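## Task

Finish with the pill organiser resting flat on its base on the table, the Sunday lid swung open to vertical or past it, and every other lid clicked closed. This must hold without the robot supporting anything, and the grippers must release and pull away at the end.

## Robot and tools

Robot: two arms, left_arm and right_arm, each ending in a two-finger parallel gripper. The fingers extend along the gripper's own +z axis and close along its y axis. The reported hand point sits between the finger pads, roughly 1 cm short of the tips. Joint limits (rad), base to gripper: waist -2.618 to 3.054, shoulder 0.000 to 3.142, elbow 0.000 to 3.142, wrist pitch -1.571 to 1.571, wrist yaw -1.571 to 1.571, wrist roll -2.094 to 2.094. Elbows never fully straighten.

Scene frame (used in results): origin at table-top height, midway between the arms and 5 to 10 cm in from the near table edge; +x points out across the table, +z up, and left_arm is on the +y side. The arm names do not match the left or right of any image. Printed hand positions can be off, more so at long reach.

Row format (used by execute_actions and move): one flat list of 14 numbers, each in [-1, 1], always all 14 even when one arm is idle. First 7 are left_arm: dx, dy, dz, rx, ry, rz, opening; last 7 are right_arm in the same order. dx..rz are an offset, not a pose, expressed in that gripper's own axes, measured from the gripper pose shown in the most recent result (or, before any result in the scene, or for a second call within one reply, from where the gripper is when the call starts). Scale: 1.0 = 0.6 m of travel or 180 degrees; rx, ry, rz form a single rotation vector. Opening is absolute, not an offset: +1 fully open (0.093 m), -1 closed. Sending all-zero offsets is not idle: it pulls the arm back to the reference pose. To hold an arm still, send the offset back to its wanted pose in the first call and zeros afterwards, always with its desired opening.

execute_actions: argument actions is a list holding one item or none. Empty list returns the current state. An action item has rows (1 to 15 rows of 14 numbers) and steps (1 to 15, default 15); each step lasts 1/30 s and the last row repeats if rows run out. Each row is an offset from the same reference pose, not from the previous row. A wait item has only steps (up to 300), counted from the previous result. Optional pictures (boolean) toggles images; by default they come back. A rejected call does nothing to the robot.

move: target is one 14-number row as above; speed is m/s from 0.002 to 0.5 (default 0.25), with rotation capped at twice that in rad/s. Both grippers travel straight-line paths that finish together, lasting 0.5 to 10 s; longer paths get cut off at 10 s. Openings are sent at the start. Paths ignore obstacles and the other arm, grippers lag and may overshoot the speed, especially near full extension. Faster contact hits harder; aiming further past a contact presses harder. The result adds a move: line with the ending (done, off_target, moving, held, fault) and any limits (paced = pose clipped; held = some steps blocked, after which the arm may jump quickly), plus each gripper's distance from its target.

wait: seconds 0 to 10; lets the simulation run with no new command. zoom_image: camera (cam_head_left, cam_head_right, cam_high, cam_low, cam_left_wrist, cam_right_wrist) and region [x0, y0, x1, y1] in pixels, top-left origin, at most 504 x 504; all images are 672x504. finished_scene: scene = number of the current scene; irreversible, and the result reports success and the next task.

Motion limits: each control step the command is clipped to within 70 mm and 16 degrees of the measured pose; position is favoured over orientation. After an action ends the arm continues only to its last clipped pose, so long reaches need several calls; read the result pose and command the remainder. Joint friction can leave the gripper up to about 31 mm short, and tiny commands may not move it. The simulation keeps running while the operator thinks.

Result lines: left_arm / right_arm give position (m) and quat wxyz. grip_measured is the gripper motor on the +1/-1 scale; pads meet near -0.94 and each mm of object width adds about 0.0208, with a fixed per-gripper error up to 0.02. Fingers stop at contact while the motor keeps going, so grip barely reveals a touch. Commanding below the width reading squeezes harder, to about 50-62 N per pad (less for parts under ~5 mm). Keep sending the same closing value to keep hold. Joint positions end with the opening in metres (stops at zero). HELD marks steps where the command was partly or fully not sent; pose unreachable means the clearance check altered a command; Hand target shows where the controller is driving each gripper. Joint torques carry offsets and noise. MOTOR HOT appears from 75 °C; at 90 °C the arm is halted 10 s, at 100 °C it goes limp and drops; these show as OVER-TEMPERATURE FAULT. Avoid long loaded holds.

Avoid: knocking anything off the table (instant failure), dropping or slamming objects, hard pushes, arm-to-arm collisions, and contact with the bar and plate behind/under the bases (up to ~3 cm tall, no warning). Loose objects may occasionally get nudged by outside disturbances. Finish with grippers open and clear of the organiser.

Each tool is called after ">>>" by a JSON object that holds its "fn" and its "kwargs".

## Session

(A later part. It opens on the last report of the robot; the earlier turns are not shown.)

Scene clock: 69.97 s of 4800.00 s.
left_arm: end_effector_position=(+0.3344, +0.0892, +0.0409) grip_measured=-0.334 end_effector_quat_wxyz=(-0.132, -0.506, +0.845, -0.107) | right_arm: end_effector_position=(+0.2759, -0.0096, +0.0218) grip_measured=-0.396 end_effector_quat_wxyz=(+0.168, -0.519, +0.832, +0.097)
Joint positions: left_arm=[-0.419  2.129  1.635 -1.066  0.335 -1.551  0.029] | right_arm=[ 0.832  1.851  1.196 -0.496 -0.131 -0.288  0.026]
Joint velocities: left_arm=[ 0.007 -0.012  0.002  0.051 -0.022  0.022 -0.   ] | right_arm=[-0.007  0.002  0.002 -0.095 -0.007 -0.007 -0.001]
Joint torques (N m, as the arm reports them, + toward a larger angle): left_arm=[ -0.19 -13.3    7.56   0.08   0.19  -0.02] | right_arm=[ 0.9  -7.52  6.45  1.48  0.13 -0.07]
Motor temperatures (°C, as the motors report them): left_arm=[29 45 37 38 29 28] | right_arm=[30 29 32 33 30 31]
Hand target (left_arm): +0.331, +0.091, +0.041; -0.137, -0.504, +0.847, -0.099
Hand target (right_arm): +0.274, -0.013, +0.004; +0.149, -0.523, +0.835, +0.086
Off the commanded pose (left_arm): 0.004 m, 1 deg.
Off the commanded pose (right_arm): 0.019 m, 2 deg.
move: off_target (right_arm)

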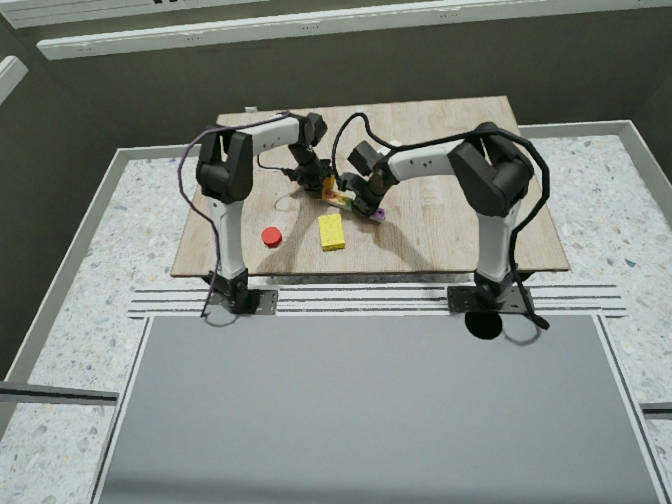

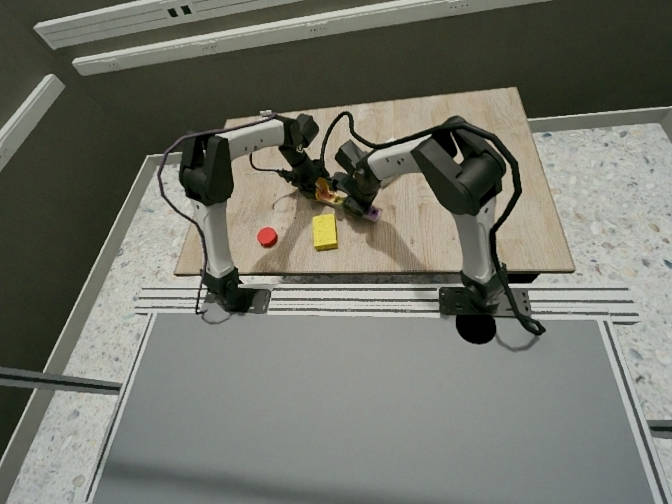

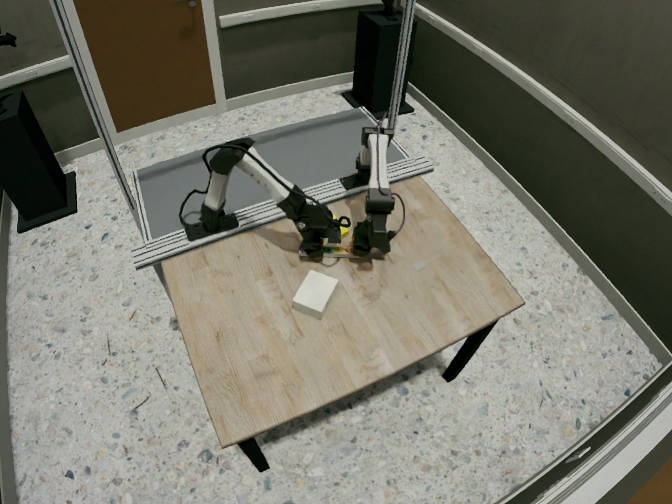

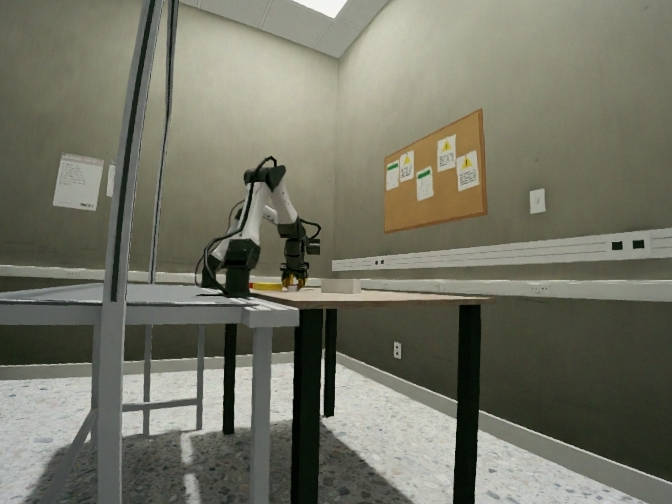

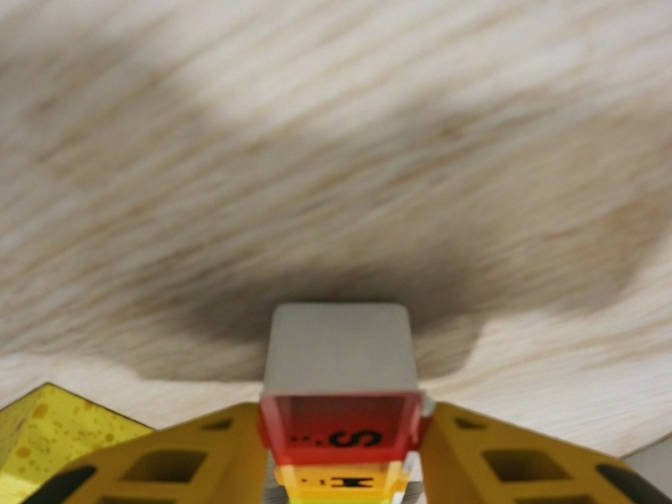

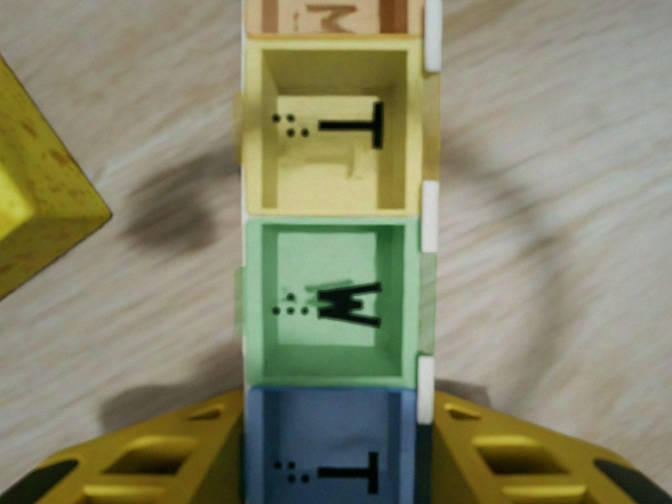

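>>> {"fn": "move", "kwargs": {"target": [0.001,0,-0.003,-0.063,0,-0.022,-0.42,0.03,0,0.036,0,0.024,0,-0.5], "speed": 0.06}}

>>> {"fn": "zoom_image", "kwargs": {"camera": "cam_head_left", "region": [295, 160, 365, 220]}}

Scene clock: 72.63 s of 4800.00 s.
left_arm: end_effector_position=(+0.3354, +0.0891, +0.0443) grip_measured=-0.374 end_effector_quat_wxyz=(-0.180, -0.520, +0.834, -0.028) | right_arm: end_effector_position=(+0.2763, -0.0096, +0.0212) grip_measured=-0.396 end_effector_quat_wxyz=(+0.168, -0.519, +0.832, +0.096)
Joint positions: left_arm=[-0.419  2.312  1.935 -1.369  0.332 -1.556  0.027] | right_arm=[ 0.832  1.853  1.196 -0.494 -0.129 -0.288  0.026]
Joint velocities: left_arm=[-0.002 -0.007  0.012 -0.081  0.007  0.022 -0.001] | right_arm=[-0.007 -0.007 -0.002 -0.037 -0.022 -0.037 -0.   ]
Joint torques (N m, as the arm reports them, + toward a larger angle): left_arm=[ -0.23 -13.29   9.01  -0.47   0.16  -0.19] | right_arm=[ 0.58 -6.28  6.17  1.3   0.34 -0.1 ]
Motor temperatures (°C, as the motors report them): left_arm=[29 45 38 37 29 28] | right_arm=[30 29 32 33 30 31]
Hand target (left_arm): +0.334, +0.089, +0.043; -0.186, -0.521, +0.833, -0.019
Hand target (right_arm): +0.272, -0.018, -0.004; +0.137, -0.523, +0.838, +0.077
Off the commanded pose (left_arm): 0.002 m, 1 deg.
Off the commanded pose (right_arm): 0.028 m, 4 deg.
move: off_target (right_arm)

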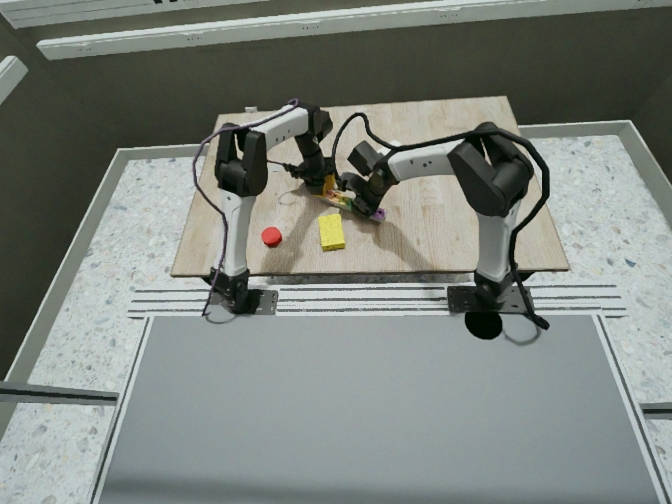

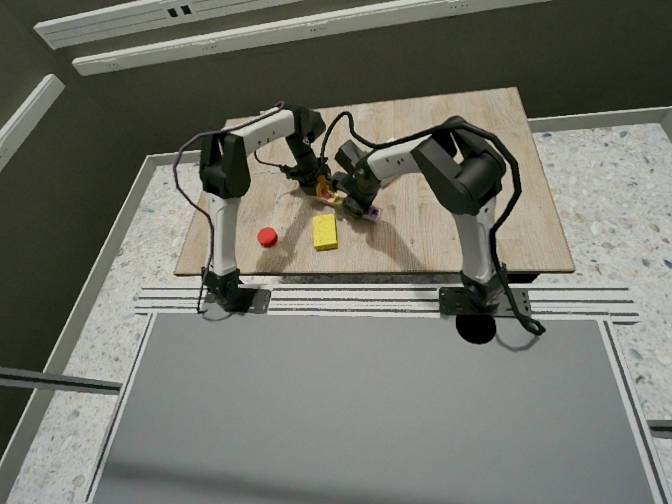

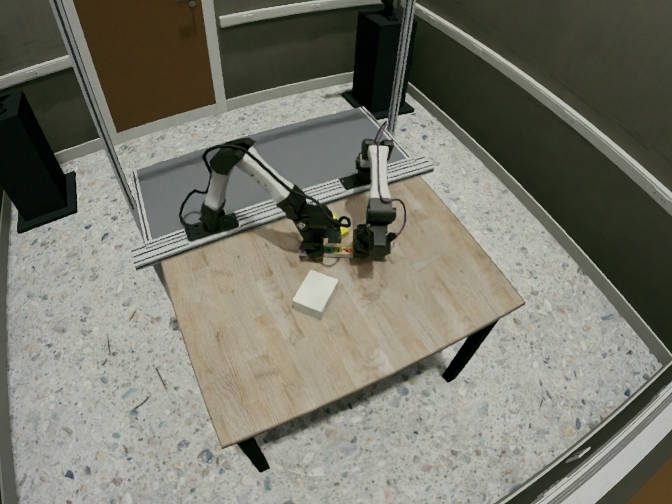

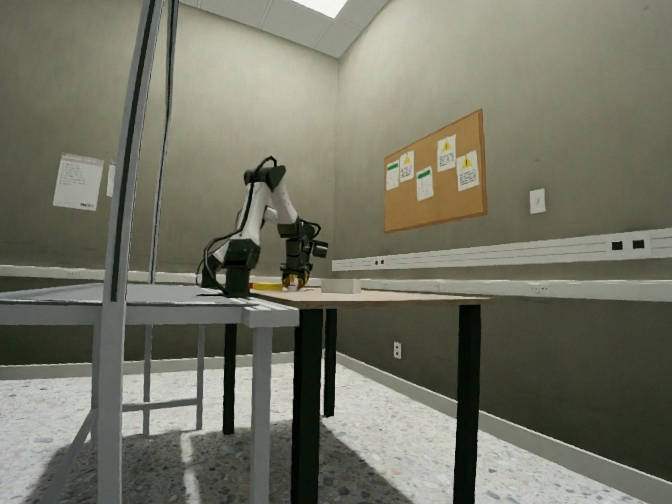

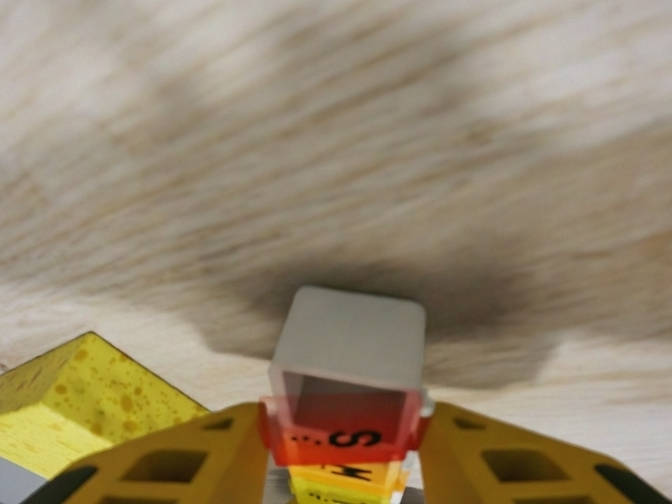

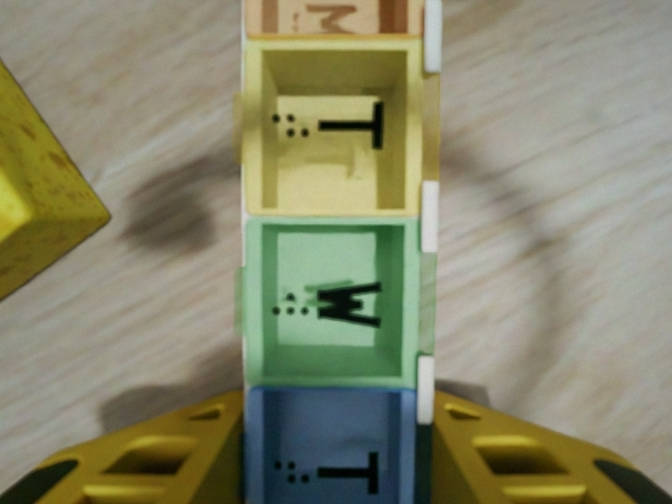

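Region (295, 160, 365, 220) of cam_head_left's 672x504 image, scaled by 7.200, with more detail than that image has; it fills the top 432 rows of this view, and the rest is white.

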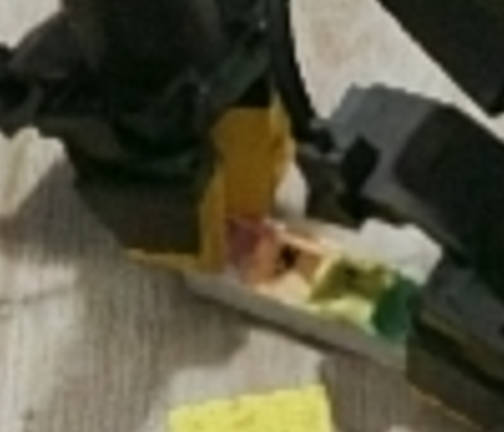

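Popped open. A few more degrees, then release to see whether it stays.

>>> {"fn": "move", "kwargs": {"target": [0.001,0,-0.002,-0.035,0,-0.012,-0.42,0.017,0,0.026,0,0.014,0,-0.5], "speed": 0.08}}

>>> {"fn": "execute_actions", "kwargs": {"actions": [{"rows":[[0,0,0,0,0,0,0.3,0.017,0,0.026,0,0.014,0,-0.5]],"steps":15}]}}

Scene clock: 74.23 s of 4800.00 s.
left_arm: end_effector_position=(+0.3363, +0.0889, +0.0461) grip_measured=-0.374 end_effector_quat_wxyz=(-0.204, -0.525, +0.826, +0.013) | right_arm: end_effector_position=(+0.2766, -0.0094, +0.0213) grip_measured=-0.396 end_effector_quat_wxyz=(+0.169, -0.518, +0.833, +0.096)
Joint positions: left_arm=[-0.419  2.427  2.124 -1.54   0.331 -1.557  0.027] | right_arm=[ 0.832  1.853  1.196 -0.492 -0.129 -0.286  0.026]
Joint velocities: left_arm=[ 0.022  0.002 -0.002  0.037  0.007 -0.095 -0.   ] | right_arm=[-0.002  0.012 -0.002 -0.022 -0.066 -0.037  0.001]
Joint torques (N m, as the arm reports them, + toward a larger angle): left_arm=[ -0.24 -14.34   8.82  -0.67   0.1   -0.23] | right_arm=[ 0.85 -7.54  6.74  1.49  0.11 -0.08]
Motor temperatures (°C, as the motors report them): left_arm=[29 45 38 37 29 28] | right_arm=[30 30 32 33 30 31]
Hand target (left_arm): +0.335, +0.089, +0.046; -0.209, -0.526, +0.824, +0.020
Hand target (right_arm): +0.275, -0.013, +0.004; +0.150, -0.521, +0.836, +0.084
Off the commanded pose (left_arm): 0.001 m, 1 deg.
Off the commanded pose (right_arm): 0.019 m, 3 deg.
move: off_target (right_arm)

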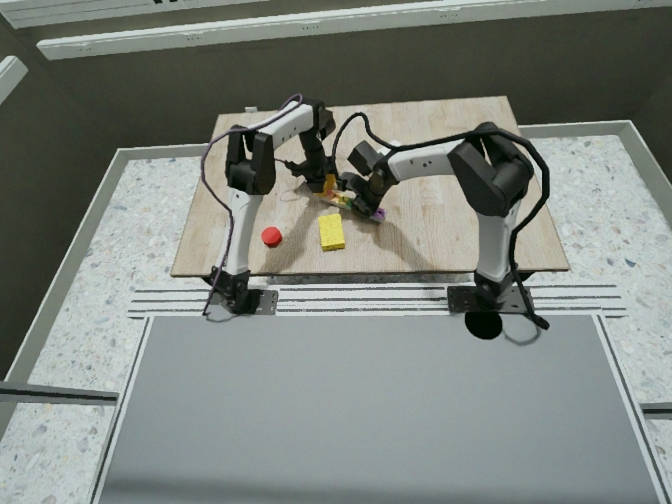

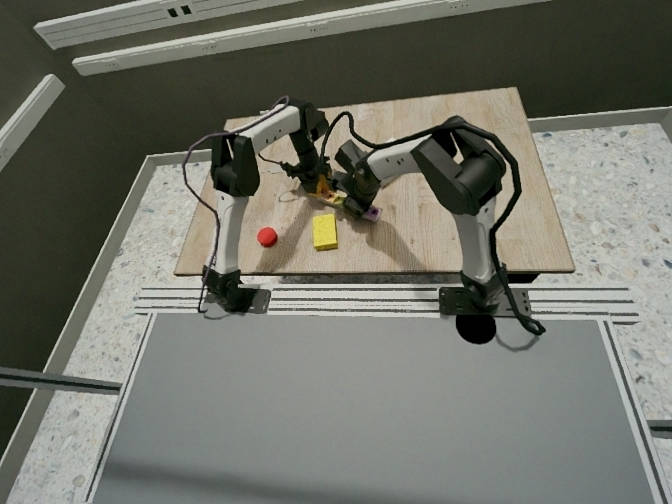

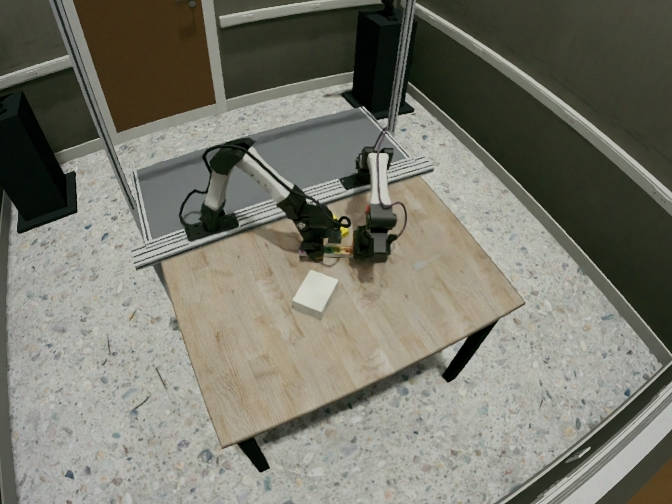

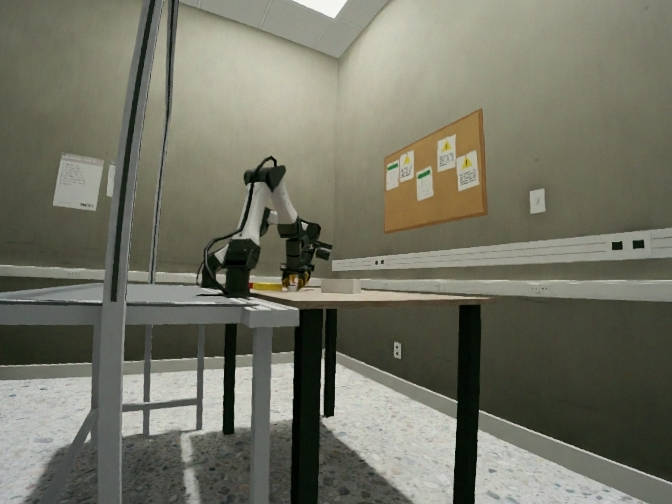

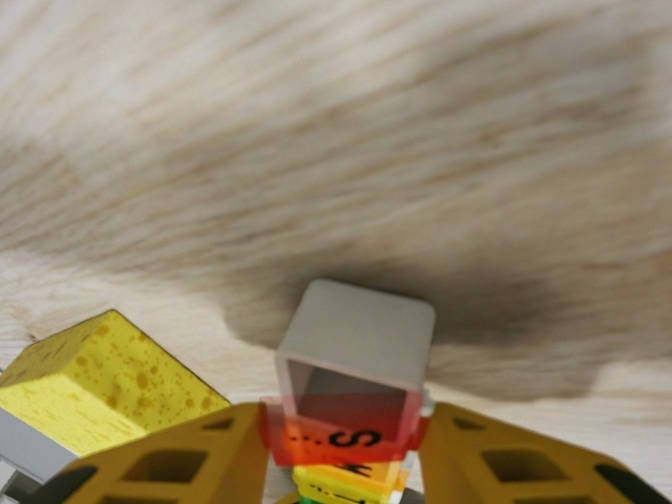

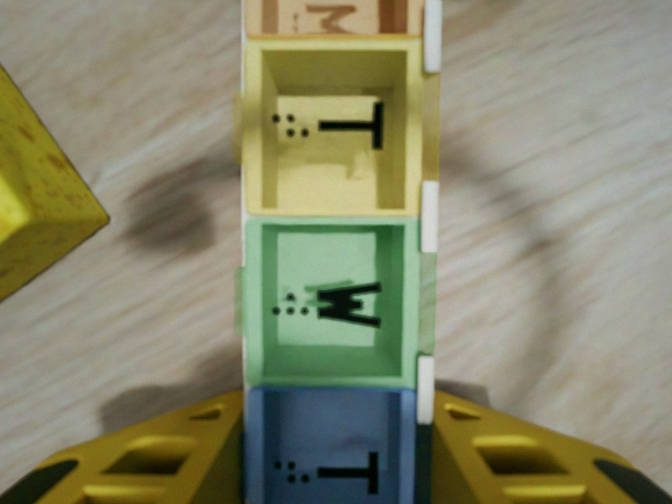

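Scene clock: 74.73 s of 4800.00 s.
left_arm: end_effector_position=(+0.3363, +0.0889, +0.0461) grip_measured=+0.298 end_effector_quat_wxyz=(-0.204, -0.525, +0.826, +0.013) | right_arm: end_effector_position=(+0.2767, -0.0092, +0.0214) grip_measured=-0.396 end_effector_quat_wxyz=(+0.169, -0.518, +0.833, +0.096)
Joint positions: left_arm=[-0.419  2.427  2.124 -1.54   0.331 -1.557  0.059] | right_arm=[ 0.832  1.853  1.196 -0.491 -0.129 -0.286  0.026]
Joint velocities: left_arm=[ 0.002  0.002  0.012 -0.051  0.022  0.007  0.   ] | right_arm=[-0.007 -0.002  0.017 -0.037 -0.051 -0.022 -0.   ]
Joint torques (N m, as the arm reports them, + toward a larger angle): left_arm=[ -0.2  -15.64   6.75  -0.42   0.17  -0.17] | right_arm=[ 0.86 -7.49  6.58  1.46  0.13 -0.07]
Motor temperatures (°C, as the motors report them): left_arm=[29 46 38 37 29 28] | right_arm=[30 30 32 33 30 31]
Hand target (left_arm): +0.336, +0.089, +0.046; -0.204, -0.525, +0.826, +0.013
Hand target (right_arm): +0.275, -0.013, +0.004; +0.151, -0.520, +0.836, +0.085
Off the commanded pose (left_arm): 0.000 m, 0 deg.
Off the commanded pose (right_arm): 0.019 m, 3 deg.
Steps of this call (steps 1 to 15: all 15 steps of this action). Readings (end_effector_position):
1: left_arm (+0.3363, +0.0889, +0.0461) | right_arm (+0.2767, -0.0093, +0.0214)
2: left_arm (+0.3363, +0.0889, +0.0461) | right_arm (+0.2767, -0.0092, +0.0214)
4: left_arm (+0.3363, +0.0889, +0.0461) | right_arm (+0.2767, -0.0092, +0.0214)
8: left_arm (+0.3363, +0.0889, +0.0461) | right_arm (+0.2767, -0.0092, +0.0214)
15: the state above

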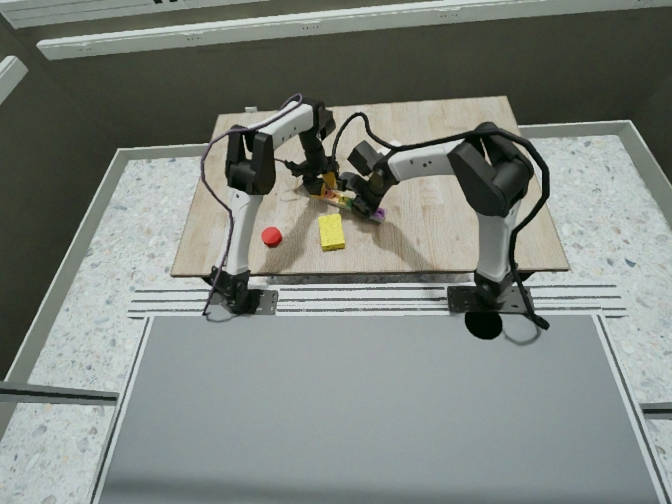

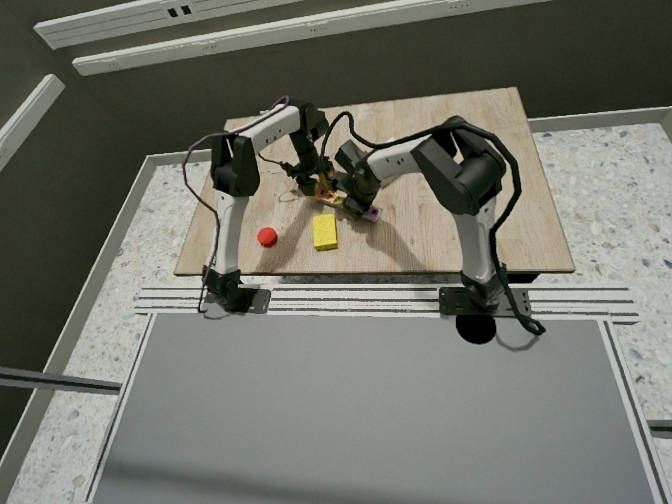

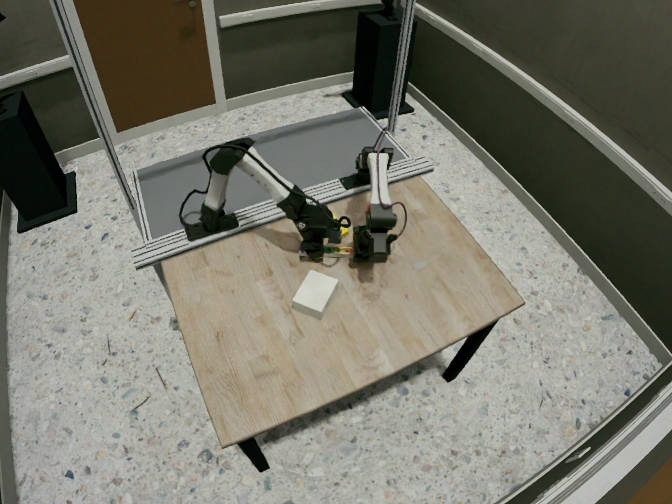

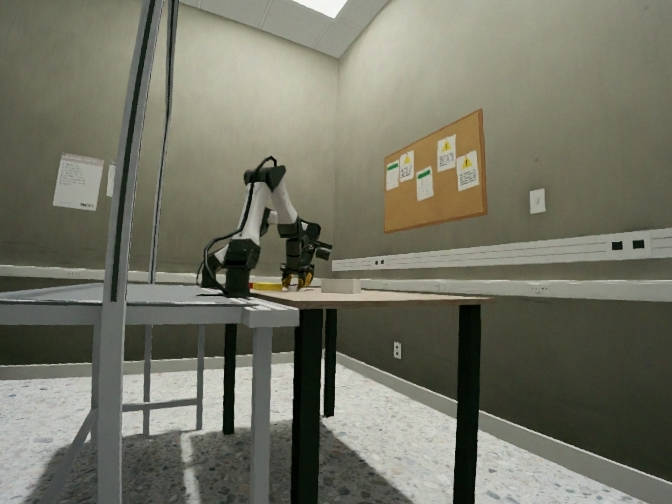

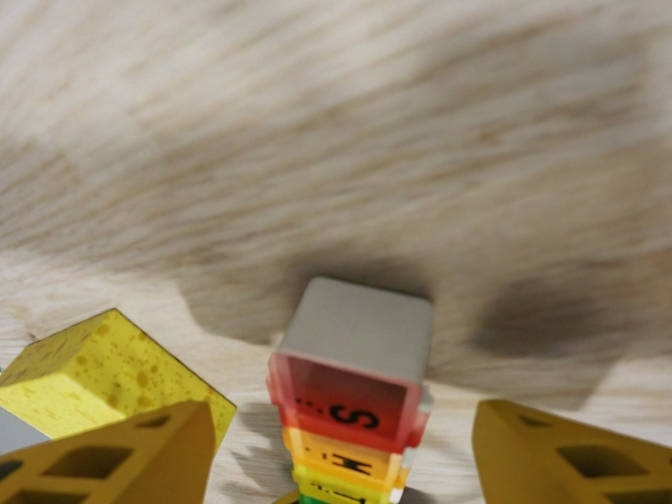

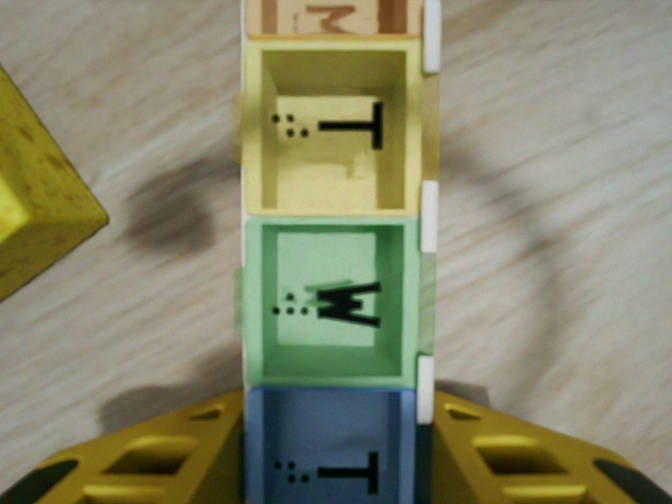

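>>> {"fn": "move", "kwargs": {"target": [0.0075,0.0055,-0.022,0.254,0,0.089,0.75,0.017,0,0.026,0,0.014,0,-0.5], "speed": 0.2}}

>>> {"fn": "zoom_image", "kwargs": {"camera": "cam_head_left", "region": [285, 160, 365, 230]}}

Scene clock: 78.63 s of 4800.00 s.
left_arm: end_effector_position=(+0.3393, +0.0868, +0.0622) grip_measured=+0.748 end_effector_quat_wxyz=(+0.018, -0.442, +0.834, -0.329) | right_arm: end_effector_position=(+0.2767, -0.0092, +0.0214) grip_measured=-0.396 end_effector_quat_wxyz=(+0.169, -0.518, +0.833, +0.096)
Joint positions: left_arm=[-0.419  1.738  1.027 -0.3    0.335 -1.542  0.081] | right_arm=[ 0.832  1.853  1.196 -0.491 -0.129 -0.286  0.026]
Joint velocities: left_arm=[ 0.012 -0.007 -0.037 -0.022 -0.037  0.095 -0.001] | right_arm=[-0.002 -0.007  0.012  0.007  0.022  0.007 -0.001]
Joint torques (N m, as the arm reports them, + toward a larger angle): left_arm=[  0.09 -10.81   6.02   1.86   0.2   -0.12] | right_arm=[ 0.71 -7.53  6.46  1.46  0.18 -0.06]
Motor temperatures (°C, as the motors report them): left_arm=[29 47 38 36 29 28] | right_arm=[30 30 32 33 30 31]
Hand target (left_arm): +0.337, +0.088, +0.060; +0.018, -0.440, +0.834, -0.333
Hand target (right_arm): +0.275, -0.013, +0.004; +0.151, -0.520, +0.836, +0.085
Off the commanded pose (left_arm): 0.004 m, 1 deg.
Off the commanded pose (right_arm): 0.019 m, 3 deg.
move: off_target (right_arm)

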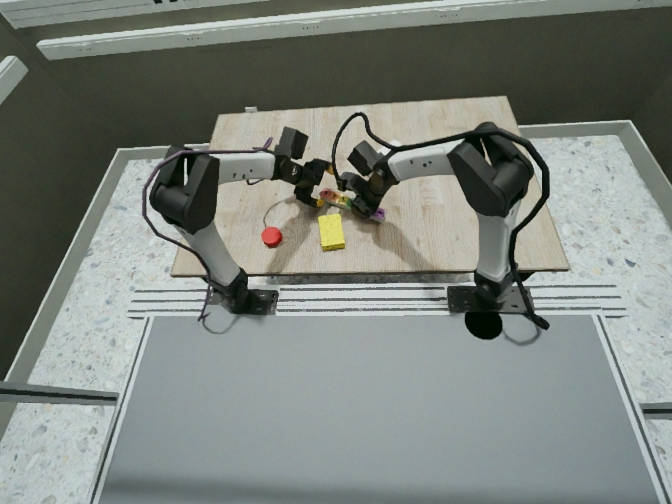

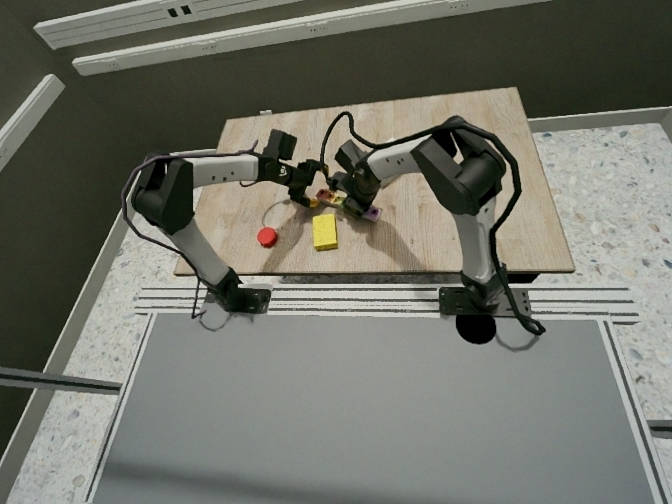

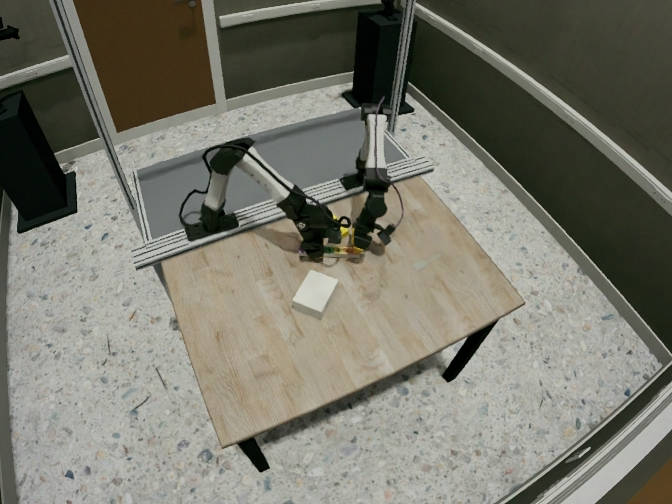

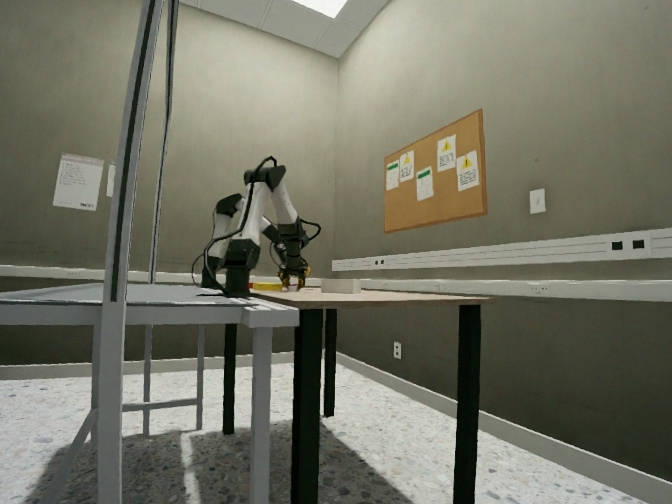

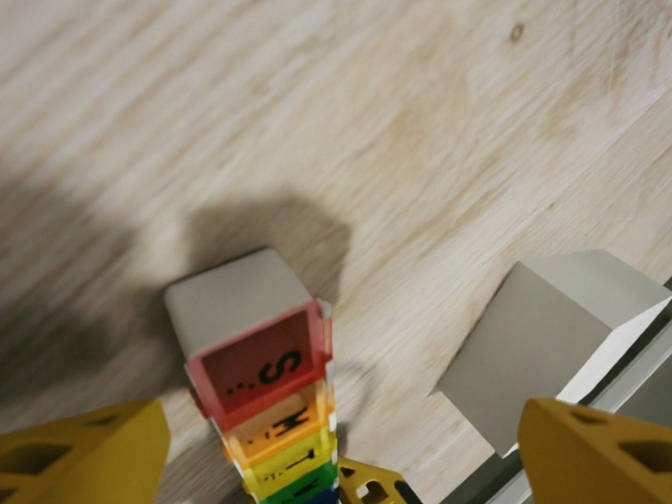

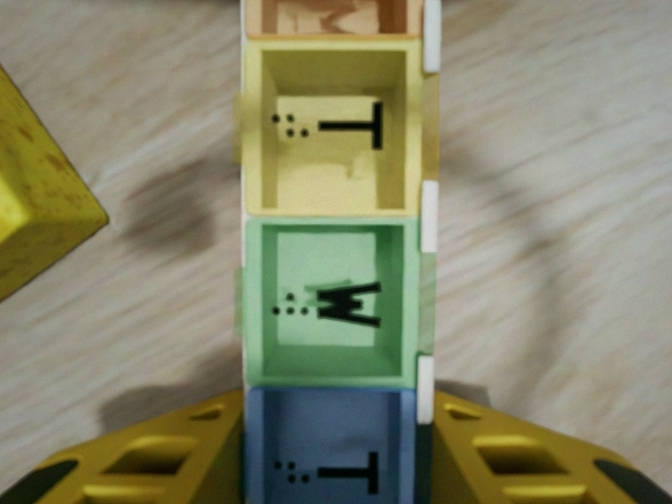

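Region (285, 160, 365, 230) of cam_head_left's 672x504 image, scaled by 6.300, with more detail than that image has; it fills the top 441 rows of this view, and the rest is white.

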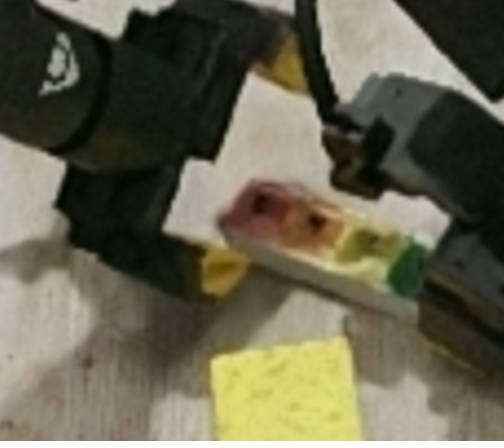

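>>> {"fn": "move", "kwargs": {"target": [-0.007,0.018,0.02,-0.0126,0,-0.0044,0.72,0.017,0,0.026,0,0.014,0,-0.5], "speed": 0.03}}

Scene clock: 80.27 s of 4800.00 s.
left_arm: end_effector_position=(+0.3388, +0.0869, +0.0541) grip_measured=+0.722 end_effector_quat_wxyz=(+0.012, -0.445, +0.836, -0.321) | right_arm: end_effector_position=(+0.2767, -0.0092, +0.0214) grip_measured=-0.396 end_effector_quat_wxyz=(+0.169, -0.518, +0.833, +0.096)
Joint positions: left_arm=[-0.419  1.759  1.027 -0.298  0.335 -1.542  0.08 ] | right_arm=[ 0.832  1.853  1.196 -0.491 -0.129 -0.286  0.026]
Joint velocities: left_arm=[-0.002 -0.002 -0.007 -0.022  0.081 -0.022 -0.   ] | right_arm=[-0.002  0.002  0.007 -0.007 -0.051 -0.022 -0.001]
Joint torques (N m, as the arm reports them, + toward a larger angle): left_arm=[-0.19 -8.02  7.82  1.59  0.06 -0.17] | right_arm=[ 0.95 -7.54  6.4   1.47  0.15 -0.04]
Motor temperatures (°C, as the motors report them): left_arm=[29 46 38 37 29 28] | right_arm=[30 30 33 33 30 31]
Hand target (left_arm): +0.338, +0.088, +0.046; +0.006, -0.449, +0.837, -0.313
Hand target (right_arm): +0.275, -0.013, +0.004; +0.151, -0.520, +0.836, +0.085
Off the commanded pose (left_arm): 0.009 m, 1 deg.
Off the commanded pose (right_arm): 0.019 m, 3 deg.
move: off_target (right_arm)

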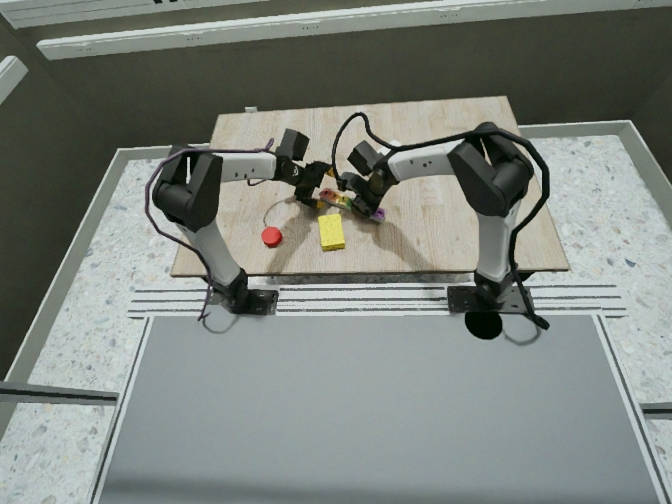

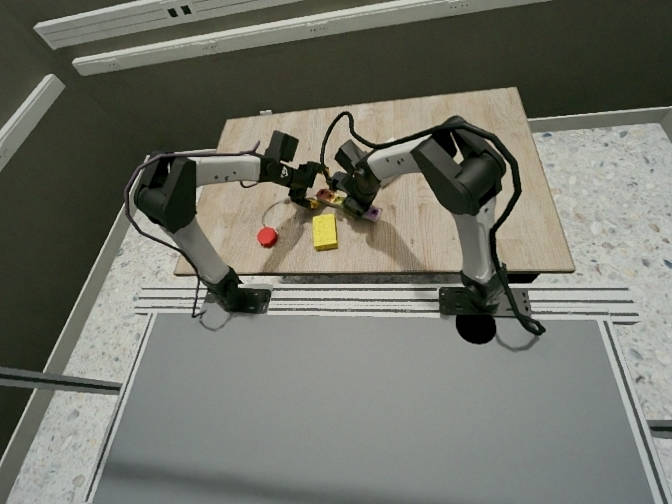

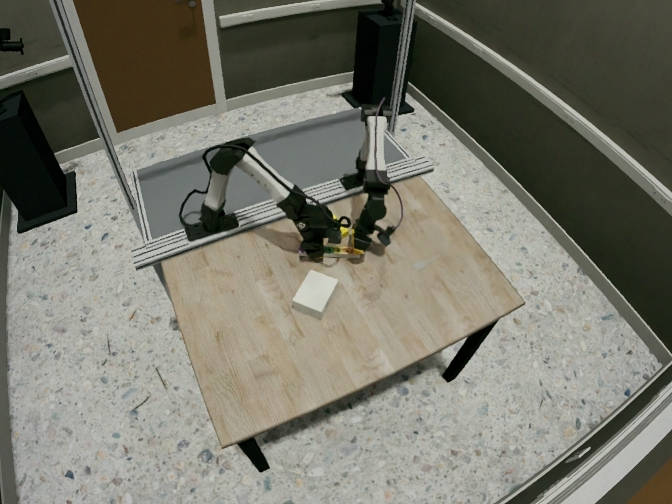

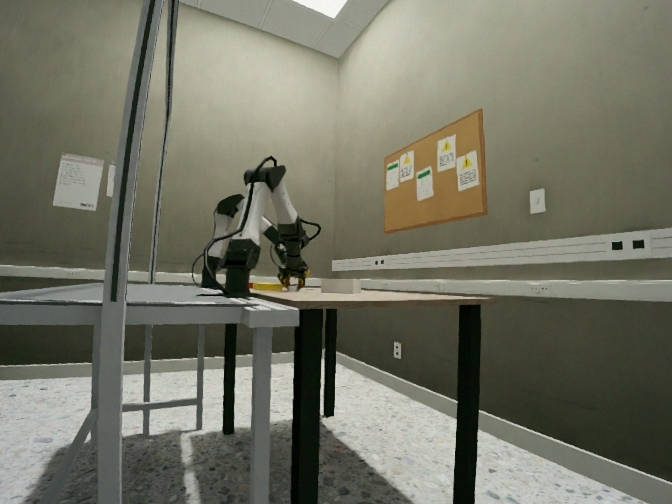

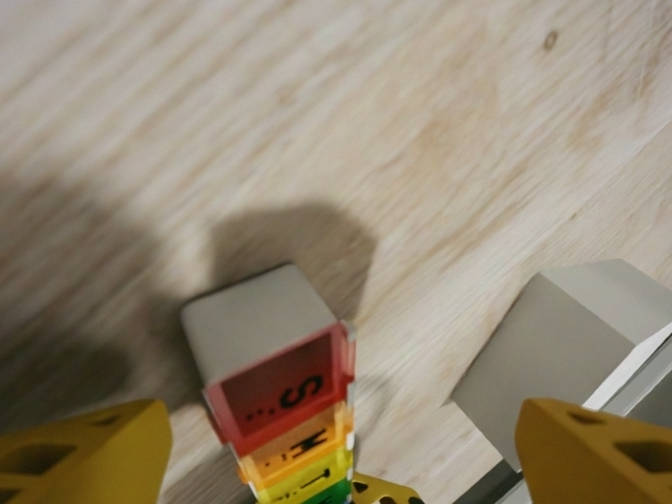

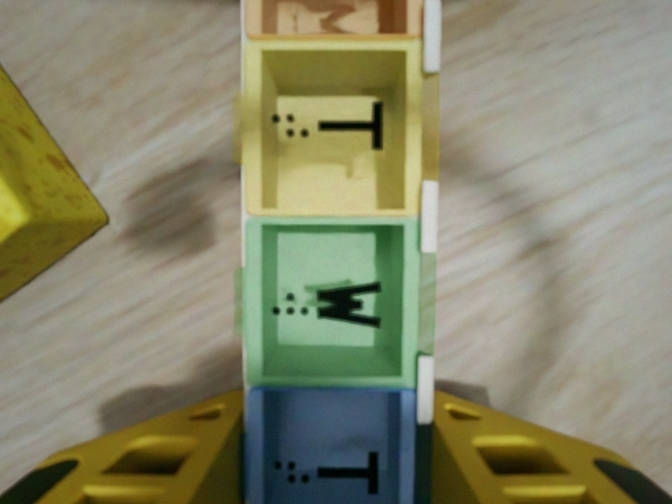

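>>> {"fn": "execute_actions", "kwargs": {"actions": []}}

Scene clock: 84.20 s of 4800.00 s.
left_arm: end_effector_position=(+0.3388, +0.0869, +0.0541) grip_measured=+0.722 end_effector_quat_wxyz=(+0.012, -0.445, +0.836, -0.321) | right_arm: end_effector_position=(+0.2767, -0.0092, +0.0214) grip_measured=-0.396 end_effector_quat_wxyz=(+0.169, -0.518, +0.833, +0.096)
Joint positions: left_arm=[-0.419  1.759  1.027 -0.298  0.335 -1.542  0.08 ] | right_arm=[ 0.832  1.853  1.196 -0.491 -0.129 -0.286  0.026]
Joint velocities: left_arm=[-0.002 -0.022  0.017 -0.007  0.007 -0.081 -0.001] | right_arm=[-0.017 -0.012  0.022  0.007 -0.007 -0.007  0.   ]
Joint torques (N m, as the arm reports them, + toward a larger angle): left_arm=[ 0.   -8.43  7.61  1.62  0.15 -0.11] | right_arm=[ 1.01 -7.43  6.51  1.44  0.13 -0.06]
Motor temperatures (°C, as the motors report them): left_arm=[29 45 38 37 29 28] | right_arm=[30 30 33 33 30 31]
Hand target (left_arm): +0.338, +0.088, +0.046; +0.006, -0.449, +0.837, -0.313
Hand target (right_arm): +0.275, -0.013, +0.004; +0.151, -0.520, +0.836, +0.085
Off the commanded pose (left_arm): 0.009 m, 1 deg.
Off the commanded pose (right_arm): 0.019 m, 3 deg.
Steps of this call (steps 1 to 90: nothing new was sent; then 0.93 s passed at rest). Readings (end_effector_position):
1: left_arm (+0.3388, +0.0869, +0.0541) | right_arm (+0.2767, -0.0092, +0.0214)
2: left_arm (+0.3388, +0.0869, +0.0541) | right_arm (+0.2767, -0.0092, +0.0214)
4: left_arm (+0.3388, +0.0869, +0.0541) | right_arm (+0.2767, -0.0092, +0.0214)
8: left_arm (+0.3388, +0.0869, +0.0541) | right_arm (+0.2767, -0.0092, +0.0214)
90: the state above

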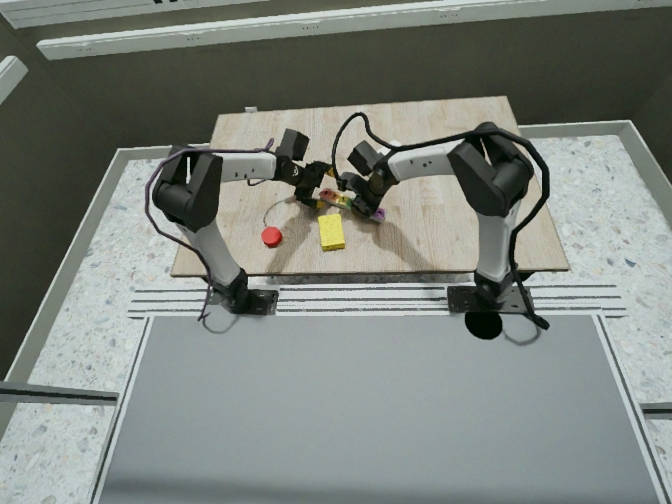

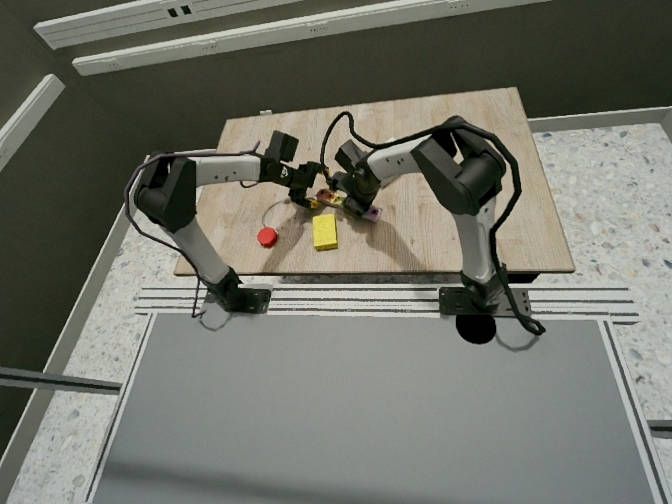

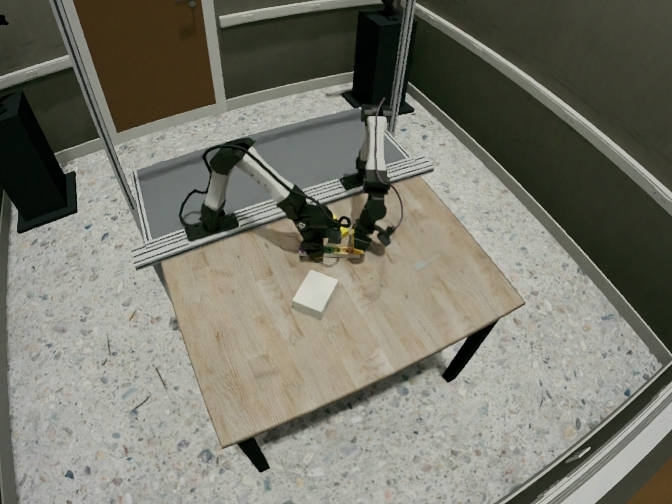

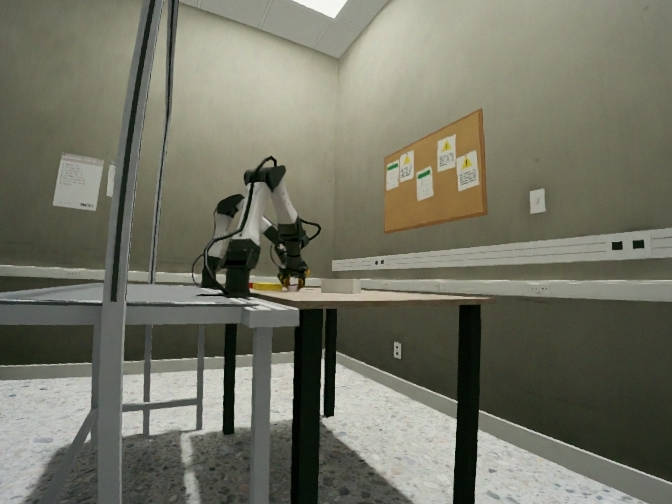

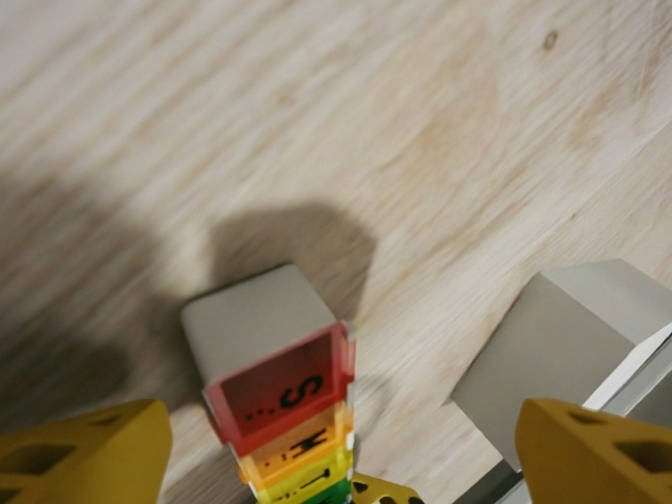

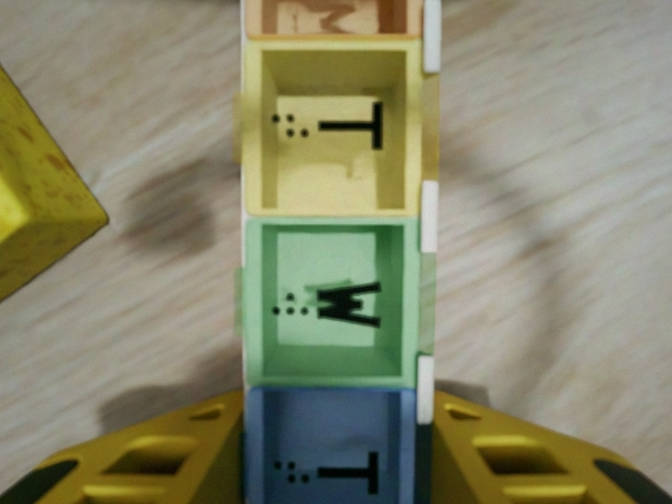

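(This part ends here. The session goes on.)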